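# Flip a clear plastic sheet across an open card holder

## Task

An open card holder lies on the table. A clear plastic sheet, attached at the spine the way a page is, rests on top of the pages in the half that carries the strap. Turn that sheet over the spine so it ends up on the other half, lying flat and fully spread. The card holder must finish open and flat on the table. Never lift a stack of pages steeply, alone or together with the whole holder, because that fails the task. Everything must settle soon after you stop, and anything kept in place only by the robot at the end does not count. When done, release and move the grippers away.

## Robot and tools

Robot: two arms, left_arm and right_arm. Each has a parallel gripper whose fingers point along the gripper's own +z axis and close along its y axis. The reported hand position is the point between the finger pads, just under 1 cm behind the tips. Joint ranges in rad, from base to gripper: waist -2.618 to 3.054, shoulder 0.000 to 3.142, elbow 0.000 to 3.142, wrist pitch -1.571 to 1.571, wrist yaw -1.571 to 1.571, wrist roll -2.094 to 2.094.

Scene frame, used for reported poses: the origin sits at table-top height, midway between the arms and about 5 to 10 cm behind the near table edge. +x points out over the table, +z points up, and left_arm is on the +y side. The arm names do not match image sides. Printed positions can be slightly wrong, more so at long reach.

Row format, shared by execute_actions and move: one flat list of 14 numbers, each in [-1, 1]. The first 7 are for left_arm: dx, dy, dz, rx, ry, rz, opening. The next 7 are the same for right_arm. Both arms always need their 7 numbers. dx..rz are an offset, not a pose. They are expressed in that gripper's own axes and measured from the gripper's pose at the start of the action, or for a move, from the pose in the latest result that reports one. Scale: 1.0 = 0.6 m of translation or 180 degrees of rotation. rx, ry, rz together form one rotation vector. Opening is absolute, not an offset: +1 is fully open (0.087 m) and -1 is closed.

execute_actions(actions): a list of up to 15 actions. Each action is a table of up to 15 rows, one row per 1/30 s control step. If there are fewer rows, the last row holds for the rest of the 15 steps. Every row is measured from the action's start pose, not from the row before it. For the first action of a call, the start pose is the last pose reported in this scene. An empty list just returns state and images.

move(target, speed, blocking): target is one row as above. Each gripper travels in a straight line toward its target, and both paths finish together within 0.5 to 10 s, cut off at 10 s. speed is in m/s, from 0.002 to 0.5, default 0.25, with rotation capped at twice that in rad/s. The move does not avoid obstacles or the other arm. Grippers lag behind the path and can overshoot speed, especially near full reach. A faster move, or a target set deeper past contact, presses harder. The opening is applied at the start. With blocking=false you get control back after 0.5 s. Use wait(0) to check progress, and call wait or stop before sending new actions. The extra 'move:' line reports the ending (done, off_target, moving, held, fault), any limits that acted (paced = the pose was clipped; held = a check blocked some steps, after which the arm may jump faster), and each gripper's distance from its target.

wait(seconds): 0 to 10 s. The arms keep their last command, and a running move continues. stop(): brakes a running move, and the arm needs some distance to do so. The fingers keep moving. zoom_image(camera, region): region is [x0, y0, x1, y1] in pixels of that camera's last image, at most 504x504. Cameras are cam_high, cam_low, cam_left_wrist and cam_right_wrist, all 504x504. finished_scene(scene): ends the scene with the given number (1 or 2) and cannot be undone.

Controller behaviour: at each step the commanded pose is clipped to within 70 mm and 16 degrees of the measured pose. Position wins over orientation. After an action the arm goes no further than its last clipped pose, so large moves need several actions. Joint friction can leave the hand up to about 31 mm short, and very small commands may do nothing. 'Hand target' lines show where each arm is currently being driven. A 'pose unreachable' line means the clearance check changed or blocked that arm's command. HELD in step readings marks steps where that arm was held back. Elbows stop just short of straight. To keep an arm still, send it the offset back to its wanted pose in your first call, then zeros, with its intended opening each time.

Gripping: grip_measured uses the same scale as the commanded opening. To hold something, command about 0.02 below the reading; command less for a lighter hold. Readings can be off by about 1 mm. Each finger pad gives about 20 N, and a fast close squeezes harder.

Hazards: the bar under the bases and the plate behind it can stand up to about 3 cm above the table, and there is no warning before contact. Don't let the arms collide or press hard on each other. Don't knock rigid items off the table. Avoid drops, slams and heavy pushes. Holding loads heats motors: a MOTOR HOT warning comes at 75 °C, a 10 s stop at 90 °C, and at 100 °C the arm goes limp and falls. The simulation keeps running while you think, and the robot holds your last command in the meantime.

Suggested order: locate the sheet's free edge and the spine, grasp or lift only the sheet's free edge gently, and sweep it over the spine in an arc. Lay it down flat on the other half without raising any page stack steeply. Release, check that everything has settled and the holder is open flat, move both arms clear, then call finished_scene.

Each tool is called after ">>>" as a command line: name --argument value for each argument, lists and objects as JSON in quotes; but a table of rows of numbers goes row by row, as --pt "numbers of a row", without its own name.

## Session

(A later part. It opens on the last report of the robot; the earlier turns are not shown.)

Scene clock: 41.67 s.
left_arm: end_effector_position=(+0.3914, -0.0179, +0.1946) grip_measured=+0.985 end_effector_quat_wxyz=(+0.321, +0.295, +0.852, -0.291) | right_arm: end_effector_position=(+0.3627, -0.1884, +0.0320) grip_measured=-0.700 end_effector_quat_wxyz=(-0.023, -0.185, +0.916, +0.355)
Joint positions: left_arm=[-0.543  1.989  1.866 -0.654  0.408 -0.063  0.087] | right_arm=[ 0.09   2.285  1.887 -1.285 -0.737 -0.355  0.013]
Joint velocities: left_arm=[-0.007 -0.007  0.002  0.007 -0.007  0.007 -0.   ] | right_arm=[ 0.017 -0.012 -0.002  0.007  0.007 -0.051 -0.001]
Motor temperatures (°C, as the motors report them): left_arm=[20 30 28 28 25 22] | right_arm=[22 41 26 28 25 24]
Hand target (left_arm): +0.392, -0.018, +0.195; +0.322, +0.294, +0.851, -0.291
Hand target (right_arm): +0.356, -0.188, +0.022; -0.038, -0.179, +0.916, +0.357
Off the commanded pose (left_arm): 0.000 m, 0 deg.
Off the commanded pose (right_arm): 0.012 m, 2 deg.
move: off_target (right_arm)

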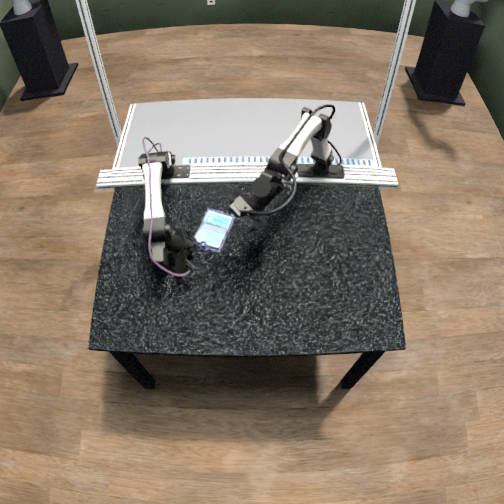

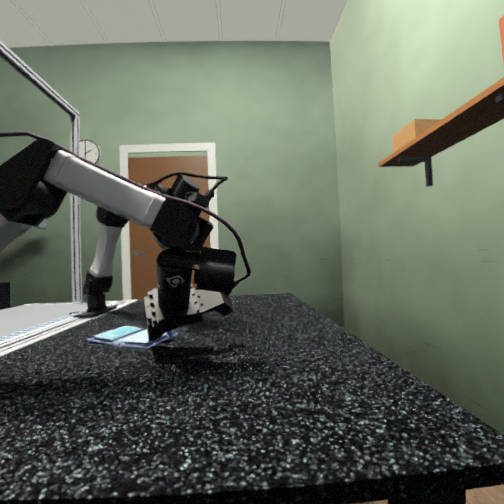

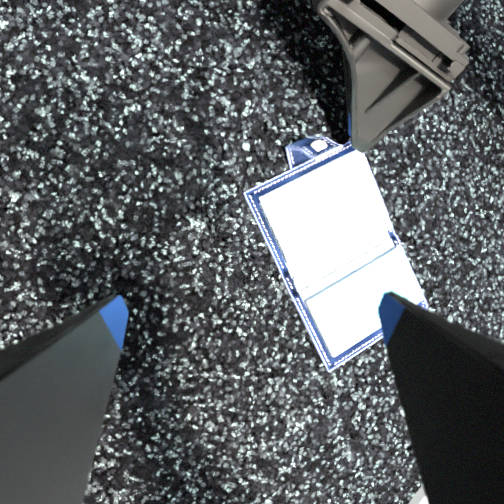

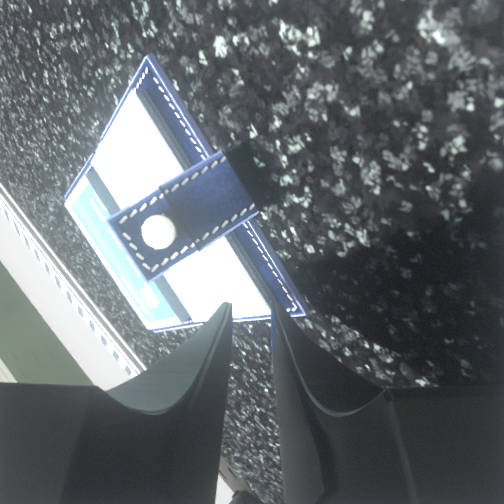

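>>> move --target '[0,0,0,0,0,0,1,0.016,-0.006,0.018,0,0,0,-0.7]' --speed 0.015

>>> zoom_image --camera "cam_right_wrist" --region '[180,230,320,370]'

>>> zoom_image --camera "cam_left_wrist" --region '[300,100,420,200]'

Scene clock: 44.87 s.
left_arm: end_effector_position=(+0.3914, -0.0179, +0.1946) grip_measured=+0.985 end_effector_quat_wxyz=(+0.321, +0.295, +0.852, -0.291) | right_arm: end_effector_position=(+0.3589, -0.1886, +0.0214) grip_measured=-0.700 end_effector_quat_wxyz=(-0.020, -0.186, +0.916, +0.356)
Joint positions: left_arm=[-0.543  1.989  1.866 -0.654  0.408 -0.063  0.087] | right_arm=[ 0.09   2.274  1.826 -1.229 -0.74  -0.355  0.013]
Joint velocities: left_arm=[-0.007 -0.007  0.007 -0.022 -0.022  0.022  0.   ] | right_arm=[-0.002 -0.012 -0.012  0.007  0.007  0.081 -0.   ]
Motor temperatures (°C, as the motors report them): left_arm=[20 30 28 28 25 22] | right_arm=[22 42 25 28 25 24]
Hand target (left_arm): +0.391, -0.018, +0.195; +0.321, +0.295, +0.852, -0.291
Hand target (right_arm): +0.353, -0.187, +0.021; -0.024, -0.185, +0.916, +0.355
Off the commanded pose (left_arm): 0.000 m, 0 deg.
Off the commanded pose (right_arm): 0.006 m, 0 deg.
move: done

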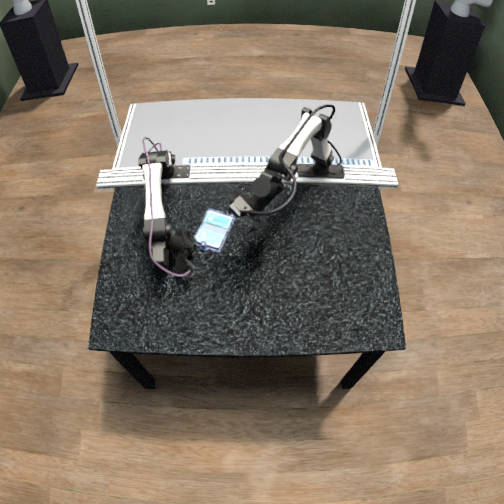

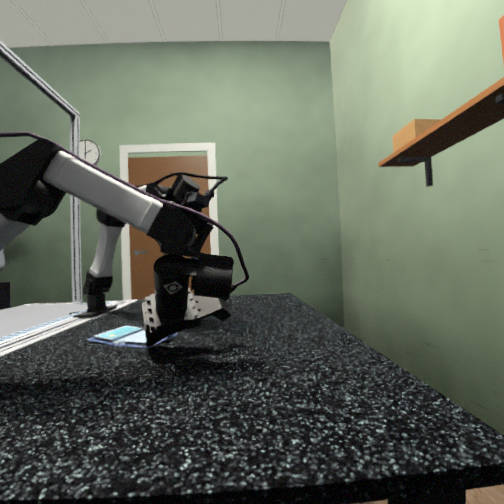

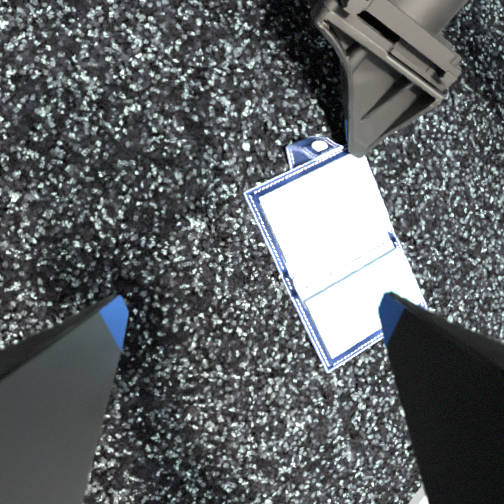

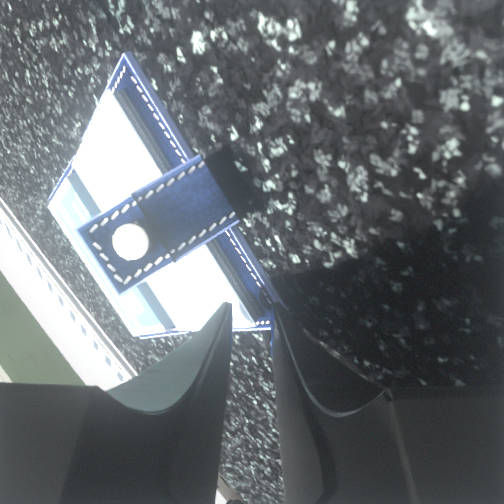

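Region (180, 230, 320, 370) of cam_right_wrist's 504x504 image, scaled by 3.600, with more detail than that image has.

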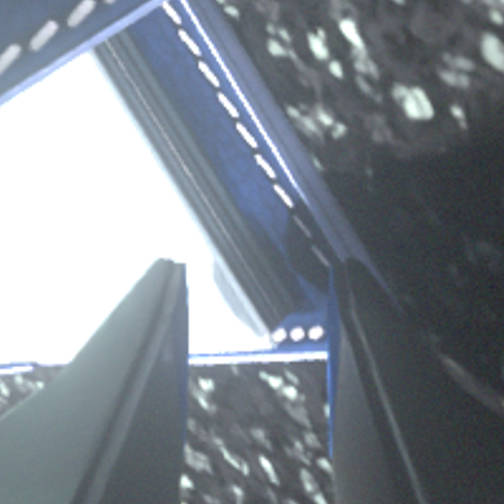

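Region (300, 100, 420, 200) of cam_left_wrist's 504x504 image, scaled by 4.200, with more detail than that image has.

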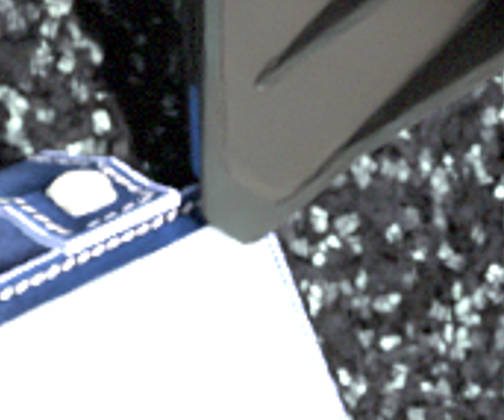

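>>> move --target '[0,0,0,0,0,0,1,0.016,0.017,0.009,0,0,0,-0.7]' --speed 0.015

>>> zoom_image --camera "cam_right_wrist" --region '[180,230,320,370]'

>>> execute_actions --actions '[[[0,0,0,0,0,0,1,0,0,0,0,0,0,-0.87]]]'

>>> zoom_image --camera "cam_right_wrist" --region '[180,230,320,370]'

Scene clock: 50.20 s.
left_arm: end_effector_position=(+0.3914, -0.0179, +0.1946) grip_measured=+0.985 end_effector_quat_wxyz=(+0.321, +0.295, +0.852, -0.291) | right_arm: end_effector_position=(+0.3522, -0.1850, +0.0217) grip_measured=-0.700 end_effector_quat_wxyz=(-0.018, -0.187, +0.915, +0.356)
Joint positions: left_arm=[-0.543  1.989  1.866 -0.654  0.408 -0.063  0.087] | right_arm=[ 0.1    2.239  1.77  -1.193 -0.741 -0.341  0.013]
Joint velocities: left_arm=[-0.017  0.002 -0.002 -0.022 -0.022  0.081  0.001] | right_arm=[-0.007 -0.017  0.007  0.066 -0.037  0.081  0.   ]
Motor temperatures (°C, as the motors report them): left_arm=[20 31 28 28 25 22] | right_arm=[22 43 25 28 25 24]
Hand target (left_arm): +0.391, -0.018, +0.195; +0.321, +0.295, +0.852, -0.291
Hand target (right_arm): +0.346, -0.182, +0.023; -0.021, -0.186, +0.915, +0.356
Off the commanded pose (left_arm): 0.000 m, 0 deg.
Off the commanded pose (right_arm): 0.007 m, 0 deg.
move: done

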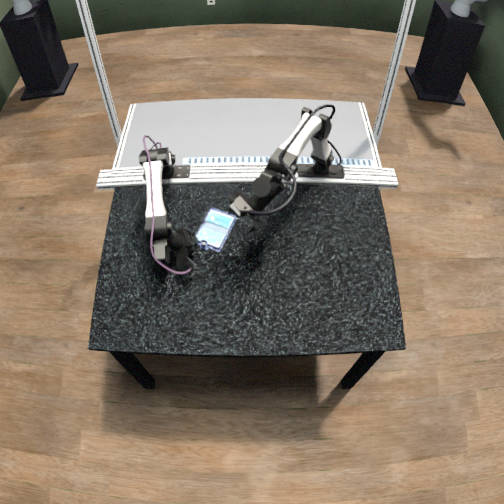

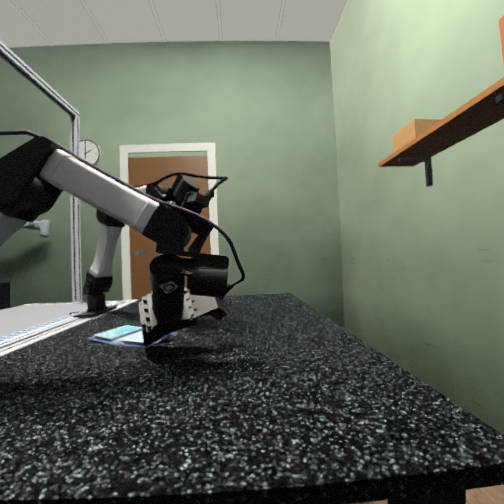

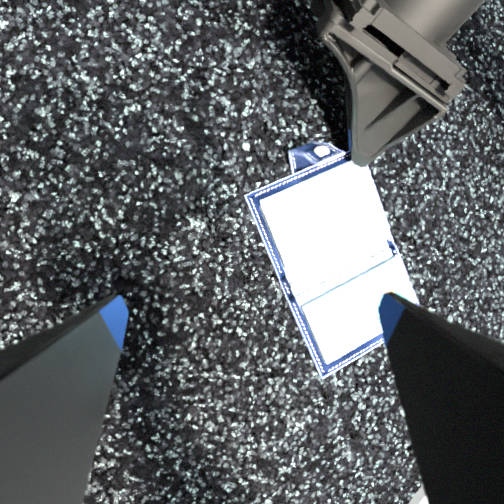

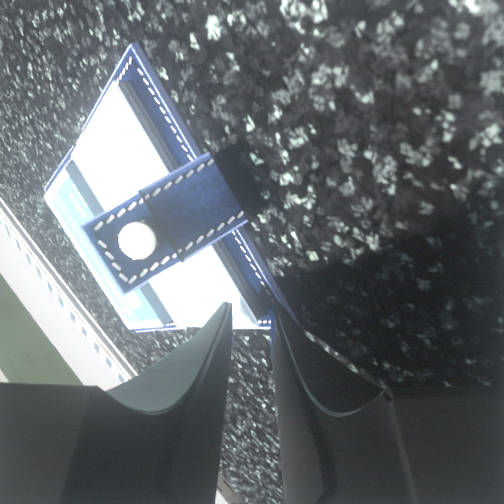

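Region (180, 230, 320, 370) of cam_right_wrist's 504x504 image, scaled by 3.600, with more detail than that image has.

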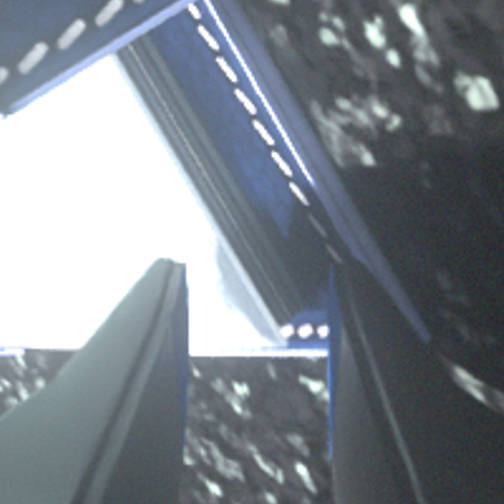

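Scene clock: 50.70 s.
left_arm: end_effector_position=(+0.3914, -0.0179, +0.1946) grip_measured=+0.985 end_effector_quat_wxyz=(+0.321, +0.295, +0.852, -0.291) | right_arm: end_effector_position=(+0.3522, -0.1850, +0.0217) grip_measured=-0.870 end_effector_quat_wxyz=(-0.018, -0.187, +0.916, +0.356)
Joint positions: left_arm=[-0.543  1.989  1.866 -0.654  0.408 -0.063  0.087] | right_arm=[ 0.1    2.239  1.77  -1.193 -0.741 -0.341  0.006]
Joint velocities: left_arm=[-0.017 -0.002 -0.002  0.007 -0.007 -0.066 -0.   ] | right_arm=[-0.002 -0.027  0.002  0.037 -0.037 -0.11   0.   ]
Motor temperatures (°C, as the motors report them): left_arm=[20 31 28 28 25 22] | right_arm=[22 44 25 28 25 24]
Hand target (left_arm): +0.391, -0.018, +0.195; +0.321, +0.295, +0.852, -0.291
Hand target (right_arm): +0.352, -0.185, +0.022; -0.018, -0.187, +0.916, +0.356
Off the commanded pose (left_arm): 0.000 m, 0 deg.
Off the commanded pose (right_arm): 0.000 m, 0 deg.
Step readings (end_effector_position):
0: left_arm (+0.3914, -0.0179, +0.1946) | right_arm (+0.3522, -0.1850, +0.0217)
1: left_arm (+0.3914, -0.0179, +0.1946) | right_arm (+0.3522, -0.1850, +0.0217)
2: left_arm (+0.3914, -0.0179, +0.1946) | right_arm (+0.3522, -0.1850, +0.0217)
4: left_arm (+0.3914, -0.0179, +0.1946) | right_arm (+0.3522, -0.1850, +0.0217)
8: left_arm (+0.3914, -0.0179, +0.1946) | right_arm (+0.3522, -0.1850, +0.0217)
15: end_effector_position above

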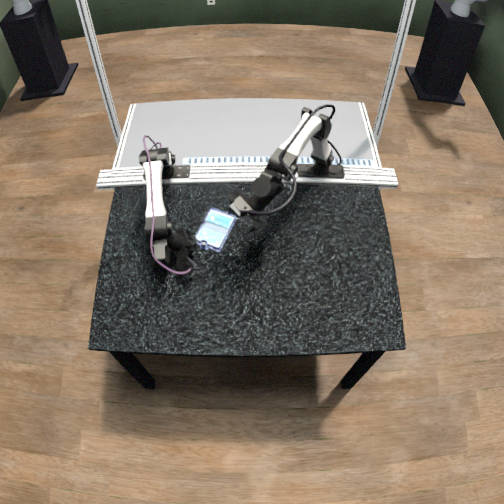

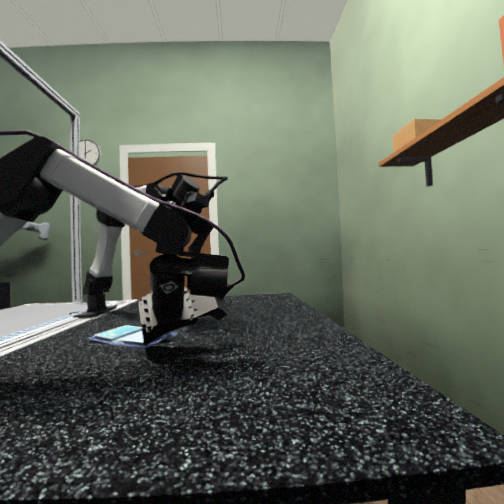

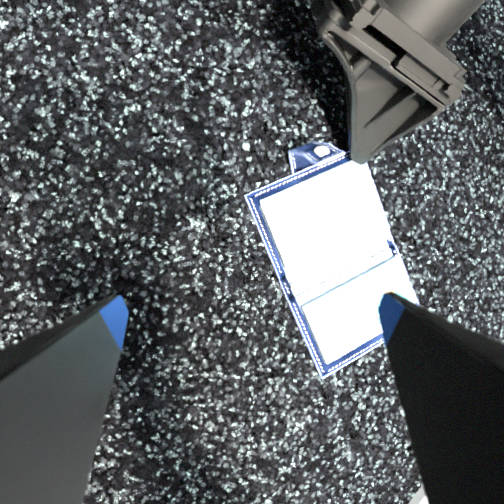

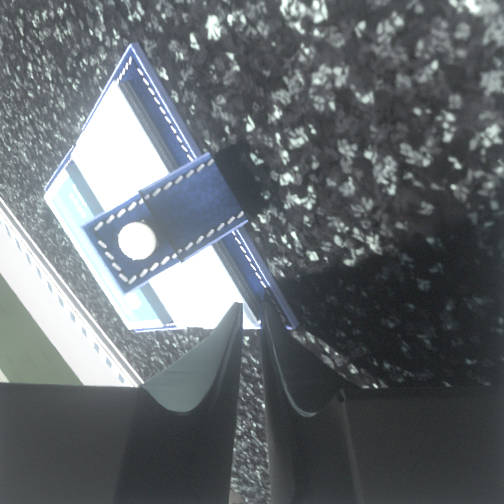

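Region (180, 230, 320, 370) of cam_right_wrist's 504x504 image, scaled by 3.600, with more detail than that image has.

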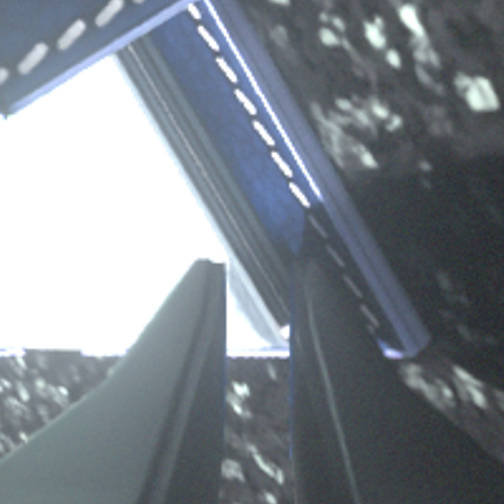

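>>> move --target '[0,0,0,0,0,0,1,0.018,0.009,0.002,0,0,0,-0.83]' --speed 0.015

>>> zoom_image --camera "cam_right_wrist" --region '[180,230,320,370]'

>>> execute_actions --actions '[[[0,0,0,0,0,0,1,0,0,0,0,0,0,-0.93]]]'

>>> zoom_image --camera "cam_right_wrist" --region '[180,230,320,370]'

Scene clock: 54.00 s.
left_arm: end_effector_position=(+0.3914, -0.0179, +0.1946) grip_measured=+0.985 end_effector_quat_wxyz=(+0.321, +0.295, +0.852, -0.291) | right_arm: end_effector_position=(+0.3455, -0.1858, +0.0213) grip_measured=-0.830 end_effector_quat_wxyz=(-0.018, -0.186, +0.916, +0.356)
Joint positions: left_arm=[-0.543  1.989  1.866 -0.654  0.408 -0.063  0.087] | right_arm=[ 0.1    2.214  1.724 -1.174 -0.741 -0.341  0.007]
Joint velocities: left_arm=[-0.007  0.002 -0.002  0.022 -0.051 -0.081 -0.   ] | right_arm=[ 0.012  0.002 -0.007  0.037 -0.051 -0.022  0.001]
Motor temperatures (°C, as the motors report them): left_arm=[20 32 29 29 25 22] | right_arm=[22 44 26 28 25 24]
Hand target (left_arm): +0.391, -0.018, +0.195; +0.321, +0.295, +0.852, -0.291
Hand target (right_arm): +0.340, -0.184, +0.023; -0.018, -0.187, +0.915, +0.356
Off the commanded pose (left_arm): 0.000 m, 0 deg.
Off the commanded pose (right_arm): 0.006 m, 0 deg.
move: done

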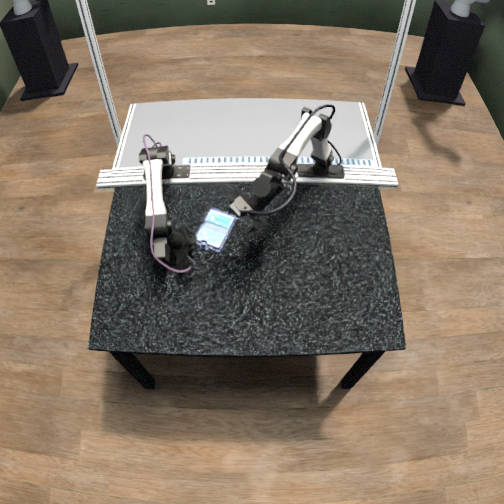

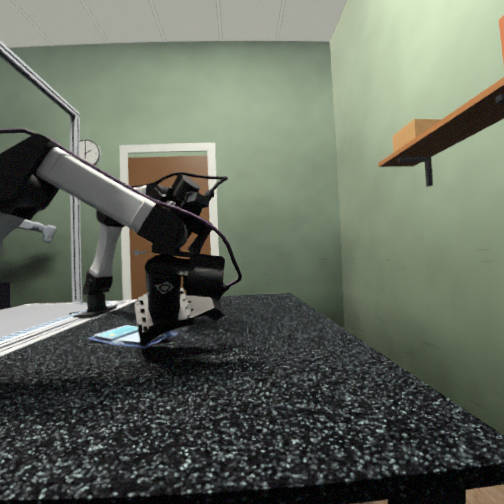

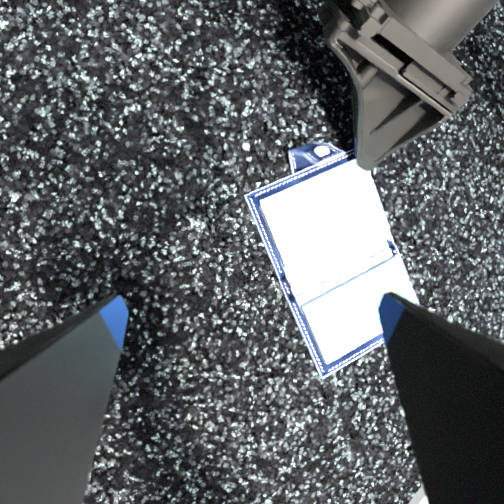

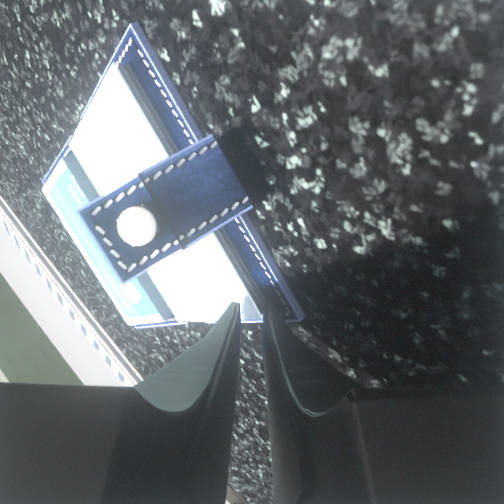

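Region (180, 230, 320, 370) of cam_right_wrist's 504x504 image, scaled by 3.600, with more detail than that image has.

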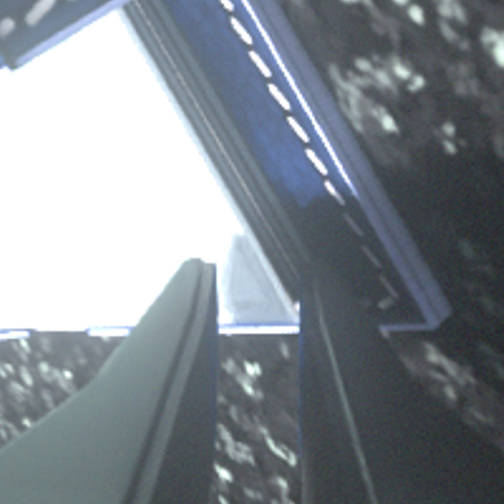

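Scene clock: 54.50 s.
left_arm: end_effector_position=(+0.3914, -0.0179, +0.1946) grip_measured=+0.985 end_effector_quat_wxyz=(+0.321, +0.295, +0.852, -0.291) | right_arm: end_effector_position=(+0.3455, -0.1858, +0.0213) grip_measured=-0.930 end_effector_quat_wxyz=(-0.018, -0.186, +0.916, +0.356)
Joint positions: left_arm=[-0.543  1.989  1.866 -0.654  0.408 -0.063  0.087] | right_arm=[ 0.1    2.214  1.724 -1.174 -0.741 -0.341  0.003]
Joint velocities: left_arm=[-0.002  0.007 -0.002 -0.037  0.037  0.022 -0.001] | right_arm=[ 0.002 -0.002 -0.002  0.007  0.051 -0.11   0.   ]
Motor temperatures (°C, as the motors report them): left_arm=[20 32 29 29 25 22] | right_arm=[22 44 26 28 25 24]
Hand target (left_arm): +0.391, -0.018, +0.195; +0.321, +0.295, +0.852, -0.291
Hand target (right_arm): +0.345, -0.186, +0.021; -0.018, -0.186, +0.916, +0.356
Off the commanded pose (left_arm): 0.000 m, 0 deg.
Off the commanded pose (right_arm): 0.000 m, 0 deg.
Step readings (end_effector_position):
0: left_arm (+0.3914, -0.0179, +0.1946) | right_arm (+0.3455, -0.1858, +0.0213)
1: left_arm (+0.3914, -0.0179, +0.1946) | right_arm (+0.3455, -0.1858, +0.0213)
2: left_arm (+0.3914, -0.0179, +0.1946) | right_arm (+0.3455, -0.1858, +0.0213)
4: left_arm (+0.3914, -0.0179, +0.1946) | right_arm (+0.3455, -0.1858, +0.0213)
8: left_arm (+0.3914, -0.0179, +0.1946) | right_arm (+0.3455, -0.1858, +0.0213)
15: end_effector_position above

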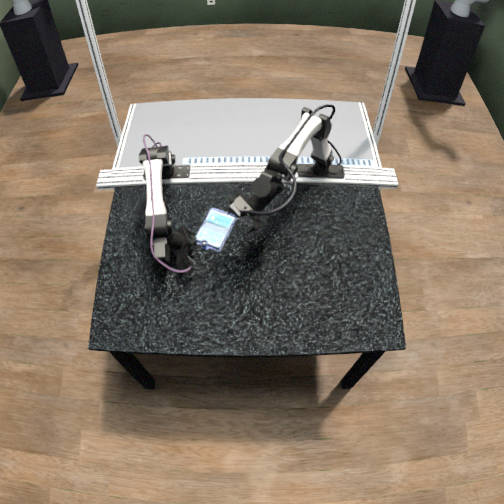

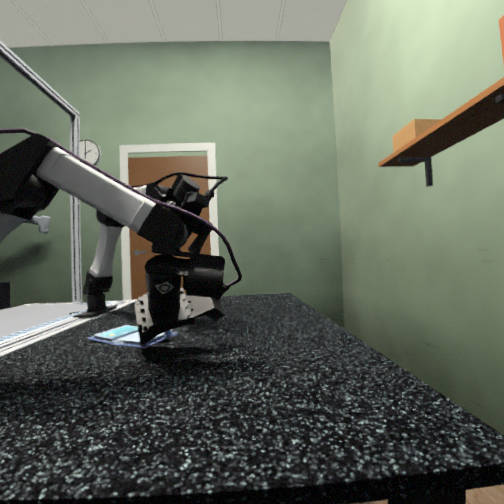

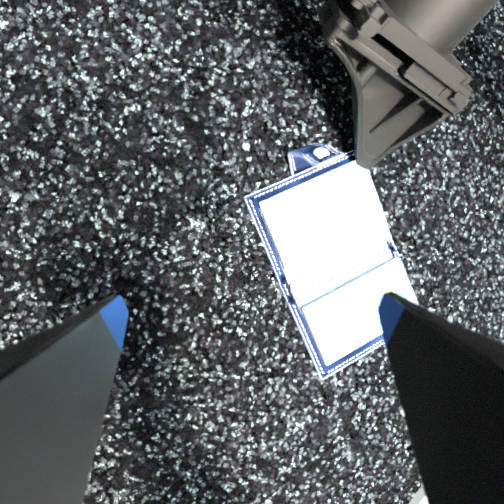

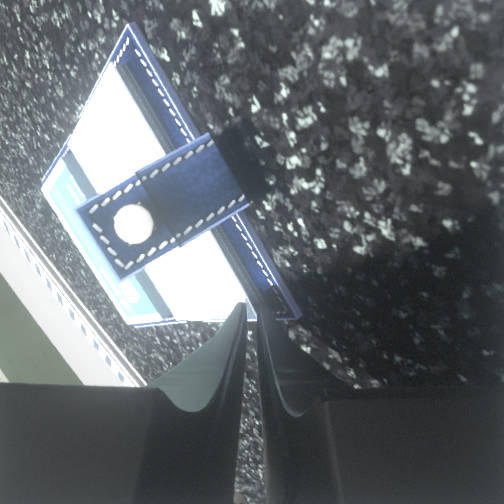

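Region (180, 230, 320, 370) of cam_right_wrist's 504x504 image, scaled by 3.600, with more detail than that image has.

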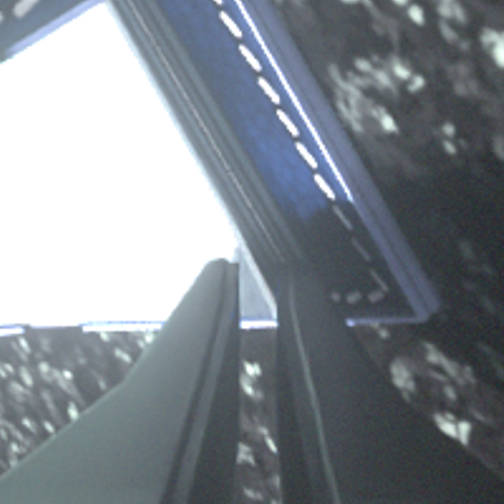

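Contact this time. Close and lift a little.

>>> execute_actions --actions '[[[0,0,0,0,0,0,1,0,0,0,0,0,0,-1]]]'

>>> move --target '[0,0,0,0,0,0,1,0.018,0.035,-0.012,0,0,0,-1]' --speed 0.025

Scene clock: 57.40 s.
left_arm: end_effector_position=(+0.3914, -0.0179, +0.1946) grip_measured=+0.985 end_effector_quat_wxyz=(+0.321, +0.295, +0.852, -0.291) | right_arm: end_effector_position=(+0.3455, -0.1853, +0.0216) grip_measured=-1.000 end_effector_quat_wxyz=(-0.018, -0.186, +0.915, +0.358)
Joint positions: left_arm=[-0.543  1.989  1.866 -0.654  0.408 -0.063  0.087] | right_arm=[ 0.1    2.214  1.724 -1.174 -0.744 -0.341  0.   ]
Joint velocities: left_arm=[-0.007 -0.017 -0.002 -0.022 -0.007 -0.051  0.001] | right_arm=[ 0.002 -0.007  0.007 -0.081  0.051 -0.066  0.   ]
Motor temperatures (°C, as the motors report them): left_arm=[20 32 29 29 25 22] | right_arm=[22 44 26 28 25 24]
Hand target (left_arm): +0.391, -0.018, +0.195; +0.321, +0.295, +0.852, -0.291
Hand target (right_arm): +0.345, -0.186, +0.021; -0.018, -0.186, +0.916, +0.356
Off the commanded pose (left_arm): 0.000 m, 0 deg.
Off the commanded pose (right_arm): 0.001 m, 0 deg.
Step readings (end_effector_position):
0: left_arm (+0.3914, -0.0179, +0.1946) | right_arm (+0.3455, -0.1858, +0.0213)
1: left_arm (+0.3914, -0.0179, +0.1946) | right_arm (+0.3455, -0.1858, +0.0213)
2: left_arm (+0.3914, -0.0179, +0.1946) | right_arm (+0.3455, -0.1858, +0.0213)
4: left_arm (+0.3914, -0.0179, +0.1946) | right_arm (+0.3455, -0.1855, +0.0215)
8: left_arm (+0.3914, -0.0179, +0.1946) | right_arm (+0.3455, -0.1853, +0.0216)
15: end_effector_position above

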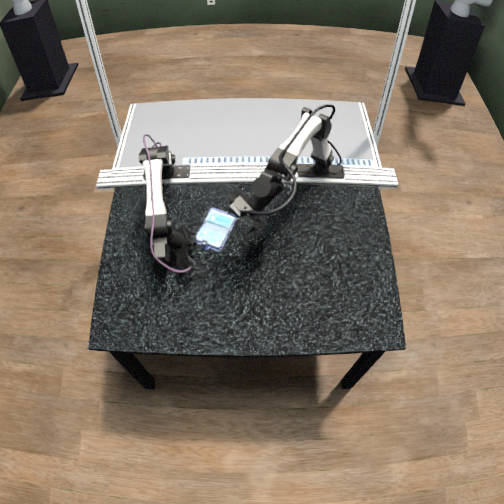

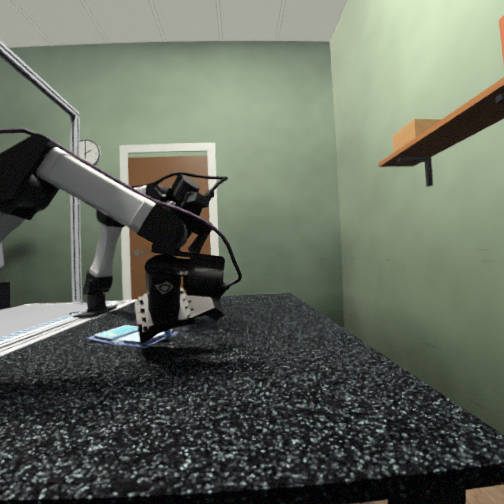

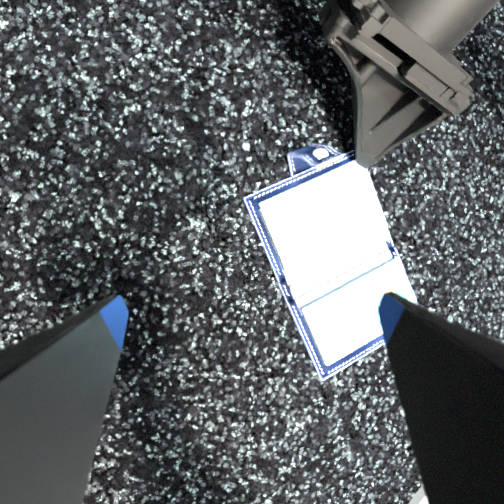

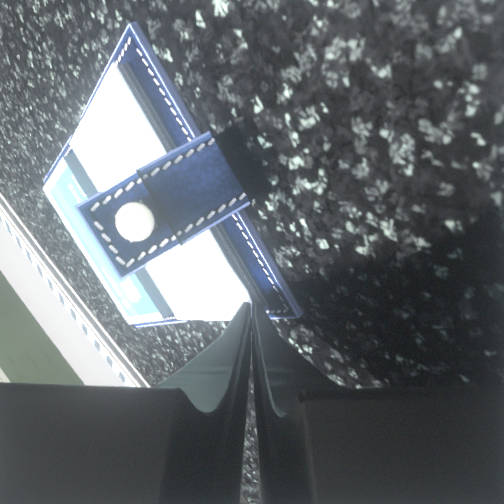

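Scene clock: 58.67 s.
left_arm: end_effector_position=(+0.3914, -0.0179, +0.1946) grip_measured=+0.985 end_effector_quat_wxyz=(+0.321, +0.295, +0.852, -0.291) | right_arm: end_effector_position=(+0.3400, -0.1817, +0.0373) grip_measured=-1.000 end_effector_quat_wxyz=(-0.007, -0.190, +0.914, +0.358)
Joint positions: left_arm=[-0.543  1.989  1.866 -0.654  0.408 -0.063  0.087] | right_arm=[ 0.108  2.154  1.696 -1.174 -0.748 -0.33   0.   ]
Joint velocities: left_arm=[-0.002 -0.012  0.012  0.007 -0.066 -0.066 -0.   ] | right_arm=[-0.007  0.007  0.002 -0.125  0.051 -0.037  0.   ]
Motor temperatures (°C, as the motors report them): left_arm=[20 32 29 29 25 22] | right_arm=[22 45 26 28 25 24]
Hand target (left_arm): +0.391, -0.018, +0.195; +0.321, +0.295, +0.852, -0.291
Hand target (right_arm): +0.330, -0.180, +0.040; -0.018, -0.186, +0.915, +0.358
Off the commanded pose (left_arm): 0.000 m, 0 deg.
Off the commanded pose (right_arm): 0.011 m, 1 deg.
move: off_target (right_arm)

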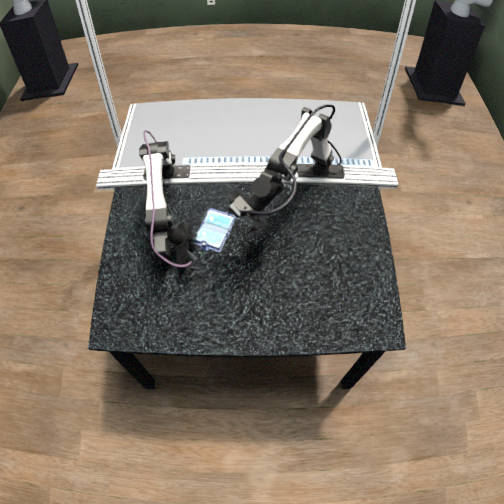

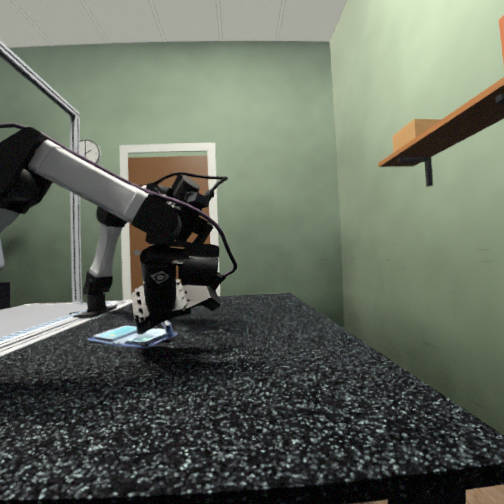

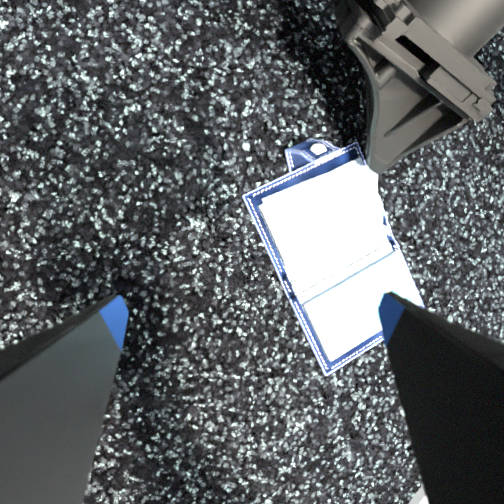

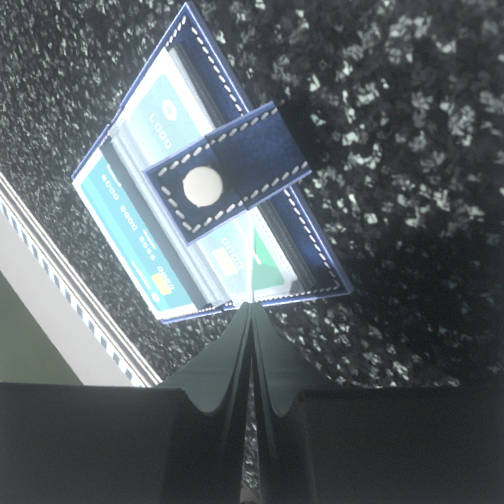

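>>> move --target '[0,0.15,-0.15,0,0,0,1,0.058,0.089,-0.005,0.1,-0.09,-0.14,-1]' --speed 0.08

>>> zoom_image --camera "cam_low" --region '[60,280,200,360]'

Scene clock: 67.50 s.
left_arm: end_effector_position=(+0.4198, +0.0998, +0.2075) grip_measured=+0.985 end_effector_quat_wxyz=(+0.309, +0.290, +0.859, -0.288) | right_arm: end_effector_position=(+0.2981, -0.1602, +0.0742) grip_measured=-1.000 end_effector_quat_wxyz=(+0.231, -0.328, +0.886, +0.232)
Joint positions: left_arm=[-0.261  1.968  1.926 -0.879  0.589  0.173  0.087] | right_arm=[ 0.298  1.525  1.091 -0.609 -0.487 -0.273  0.   ]
Joint velocities: left_arm=[-0.002 -0.012 -0.017  0.007  0.066 -0.037  0.   ] | right_arm=[-0.007  0.007 -0.002  0.037 -0.007  0.037  0.   ]
Motor temperatures (°C, as the motors report them): left_arm=[20 34 29 29 25 22] | right_arm=[22 45 26 28 25 24]
Hand target (left_arm): +0.418, +0.103, +0.223; +0.323, +0.295, +0.852, -0.289
Hand target (right_arm): +0.291, -0.160, +0.072; +0.230, -0.328, +0.887, +0.230
Off the commanded pose (left_arm): 0.016 m, 2 deg.
Off the commanded pose (right_arm): 0.009 m, 1 deg.
move: off_target (left_arm)

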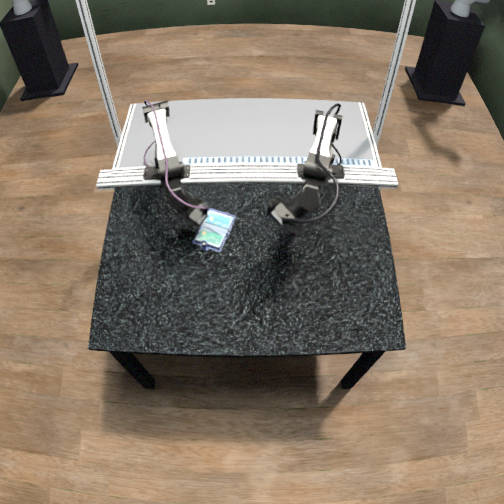

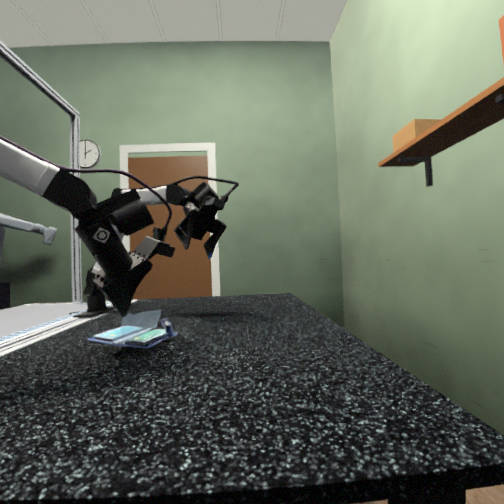

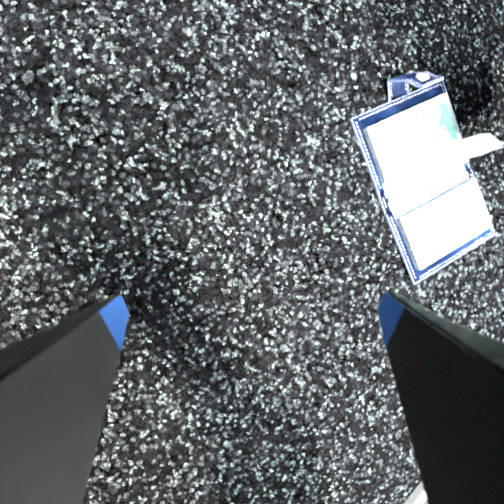

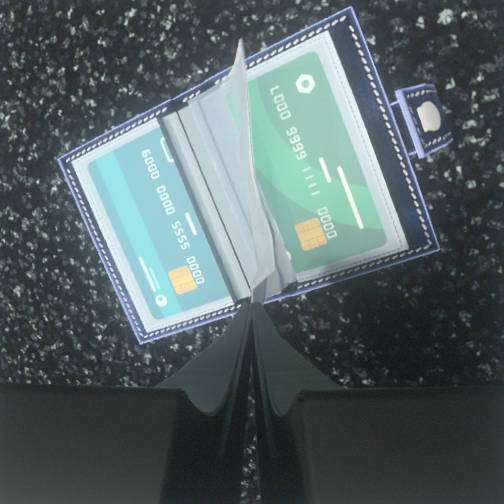

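Region (60, 280, 200, 360) of cam_low's 504x504 image, scaled by 3.600, with more detail than that image has; it fills the top 288 rows of this view, and the rest is white.

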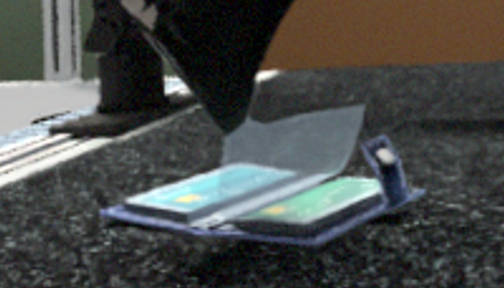

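>>> move --target '[0,0,0,0,0,0,1,0.069,0.082,0.025,0,0,-0.2,-1]' --speed 0.08

>>> zoom_image --camera "cam_low" --region '[60,280,200,360]'

Scene clock: 74.67 s.
left_arm: end_effector_position=(+0.4194, +0.0998, +0.2074) grip_measured=+0.985 end_effector_quat_wxyz=(+0.309, +0.290, +0.859, -0.288) | right_arm: end_effector_position=(+0.2455, -0.1361, +0.0551) grip_measured=-1.000 end_effector_quat_wxyz=(+0.290, -0.577, +0.747, +0.156)
Joint positions: left_arm=[-0.261  1.968  1.926 -0.88   0.59   0.174  0.087] | right_arm=[ 0.535  1.318  0.826 -0.46  -0.364 -0.658  0.   ]
Joint velocities: left_arm=[-0.002 -0.002 -0.022  0.022  0.022  0.037  0.   ] | right_arm=[-0.032 -0.007 -0.017 -0.066 -0.037 -0.081  0.   ]
Motor temperatures (°C, as the motors report them): left_arm=[20 35 30 28 25 22] | right_arm=[22 44 26 29 25 24]
Hand target (left_arm): +0.420, +0.100, +0.208; +0.309, +0.290, +0.859, -0.288
Hand target (right_arm): +0.240, -0.138, +0.053; +0.292, -0.585, +0.741, +0.151
Off the commanded pose (left_arm): 0.000 m, 0 deg.
Off the commanded pose (right_arm): 0.007 m, 1 deg.
move: done

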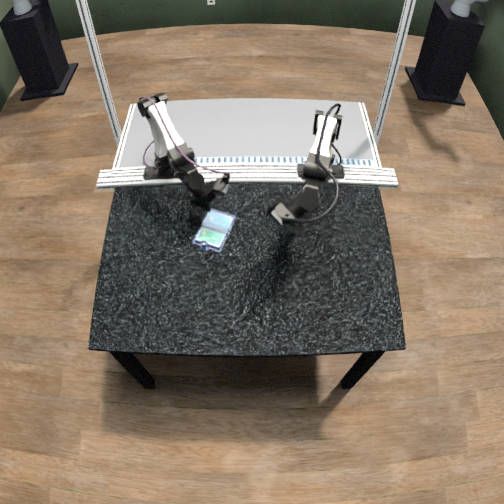

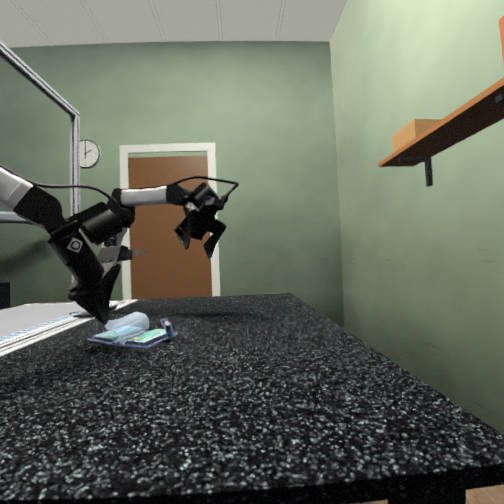

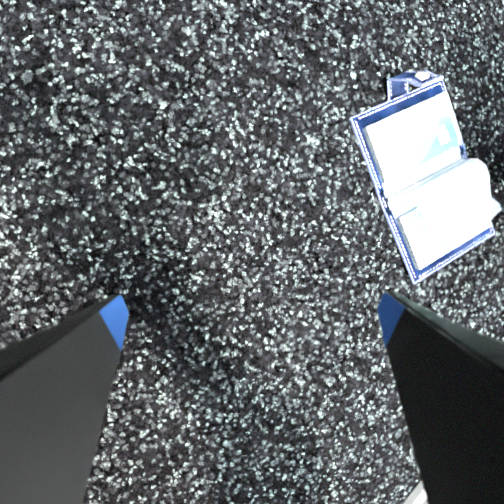

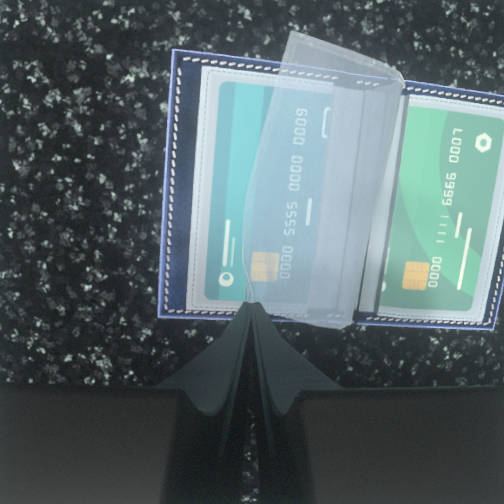

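Region (60, 280, 200, 360) of cam_low's 504x504 image, scaled by 3.600, with more detail than that image has; it fills the top 288 rows of this view, and the rest is white.

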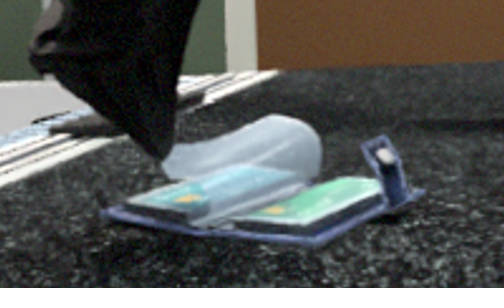

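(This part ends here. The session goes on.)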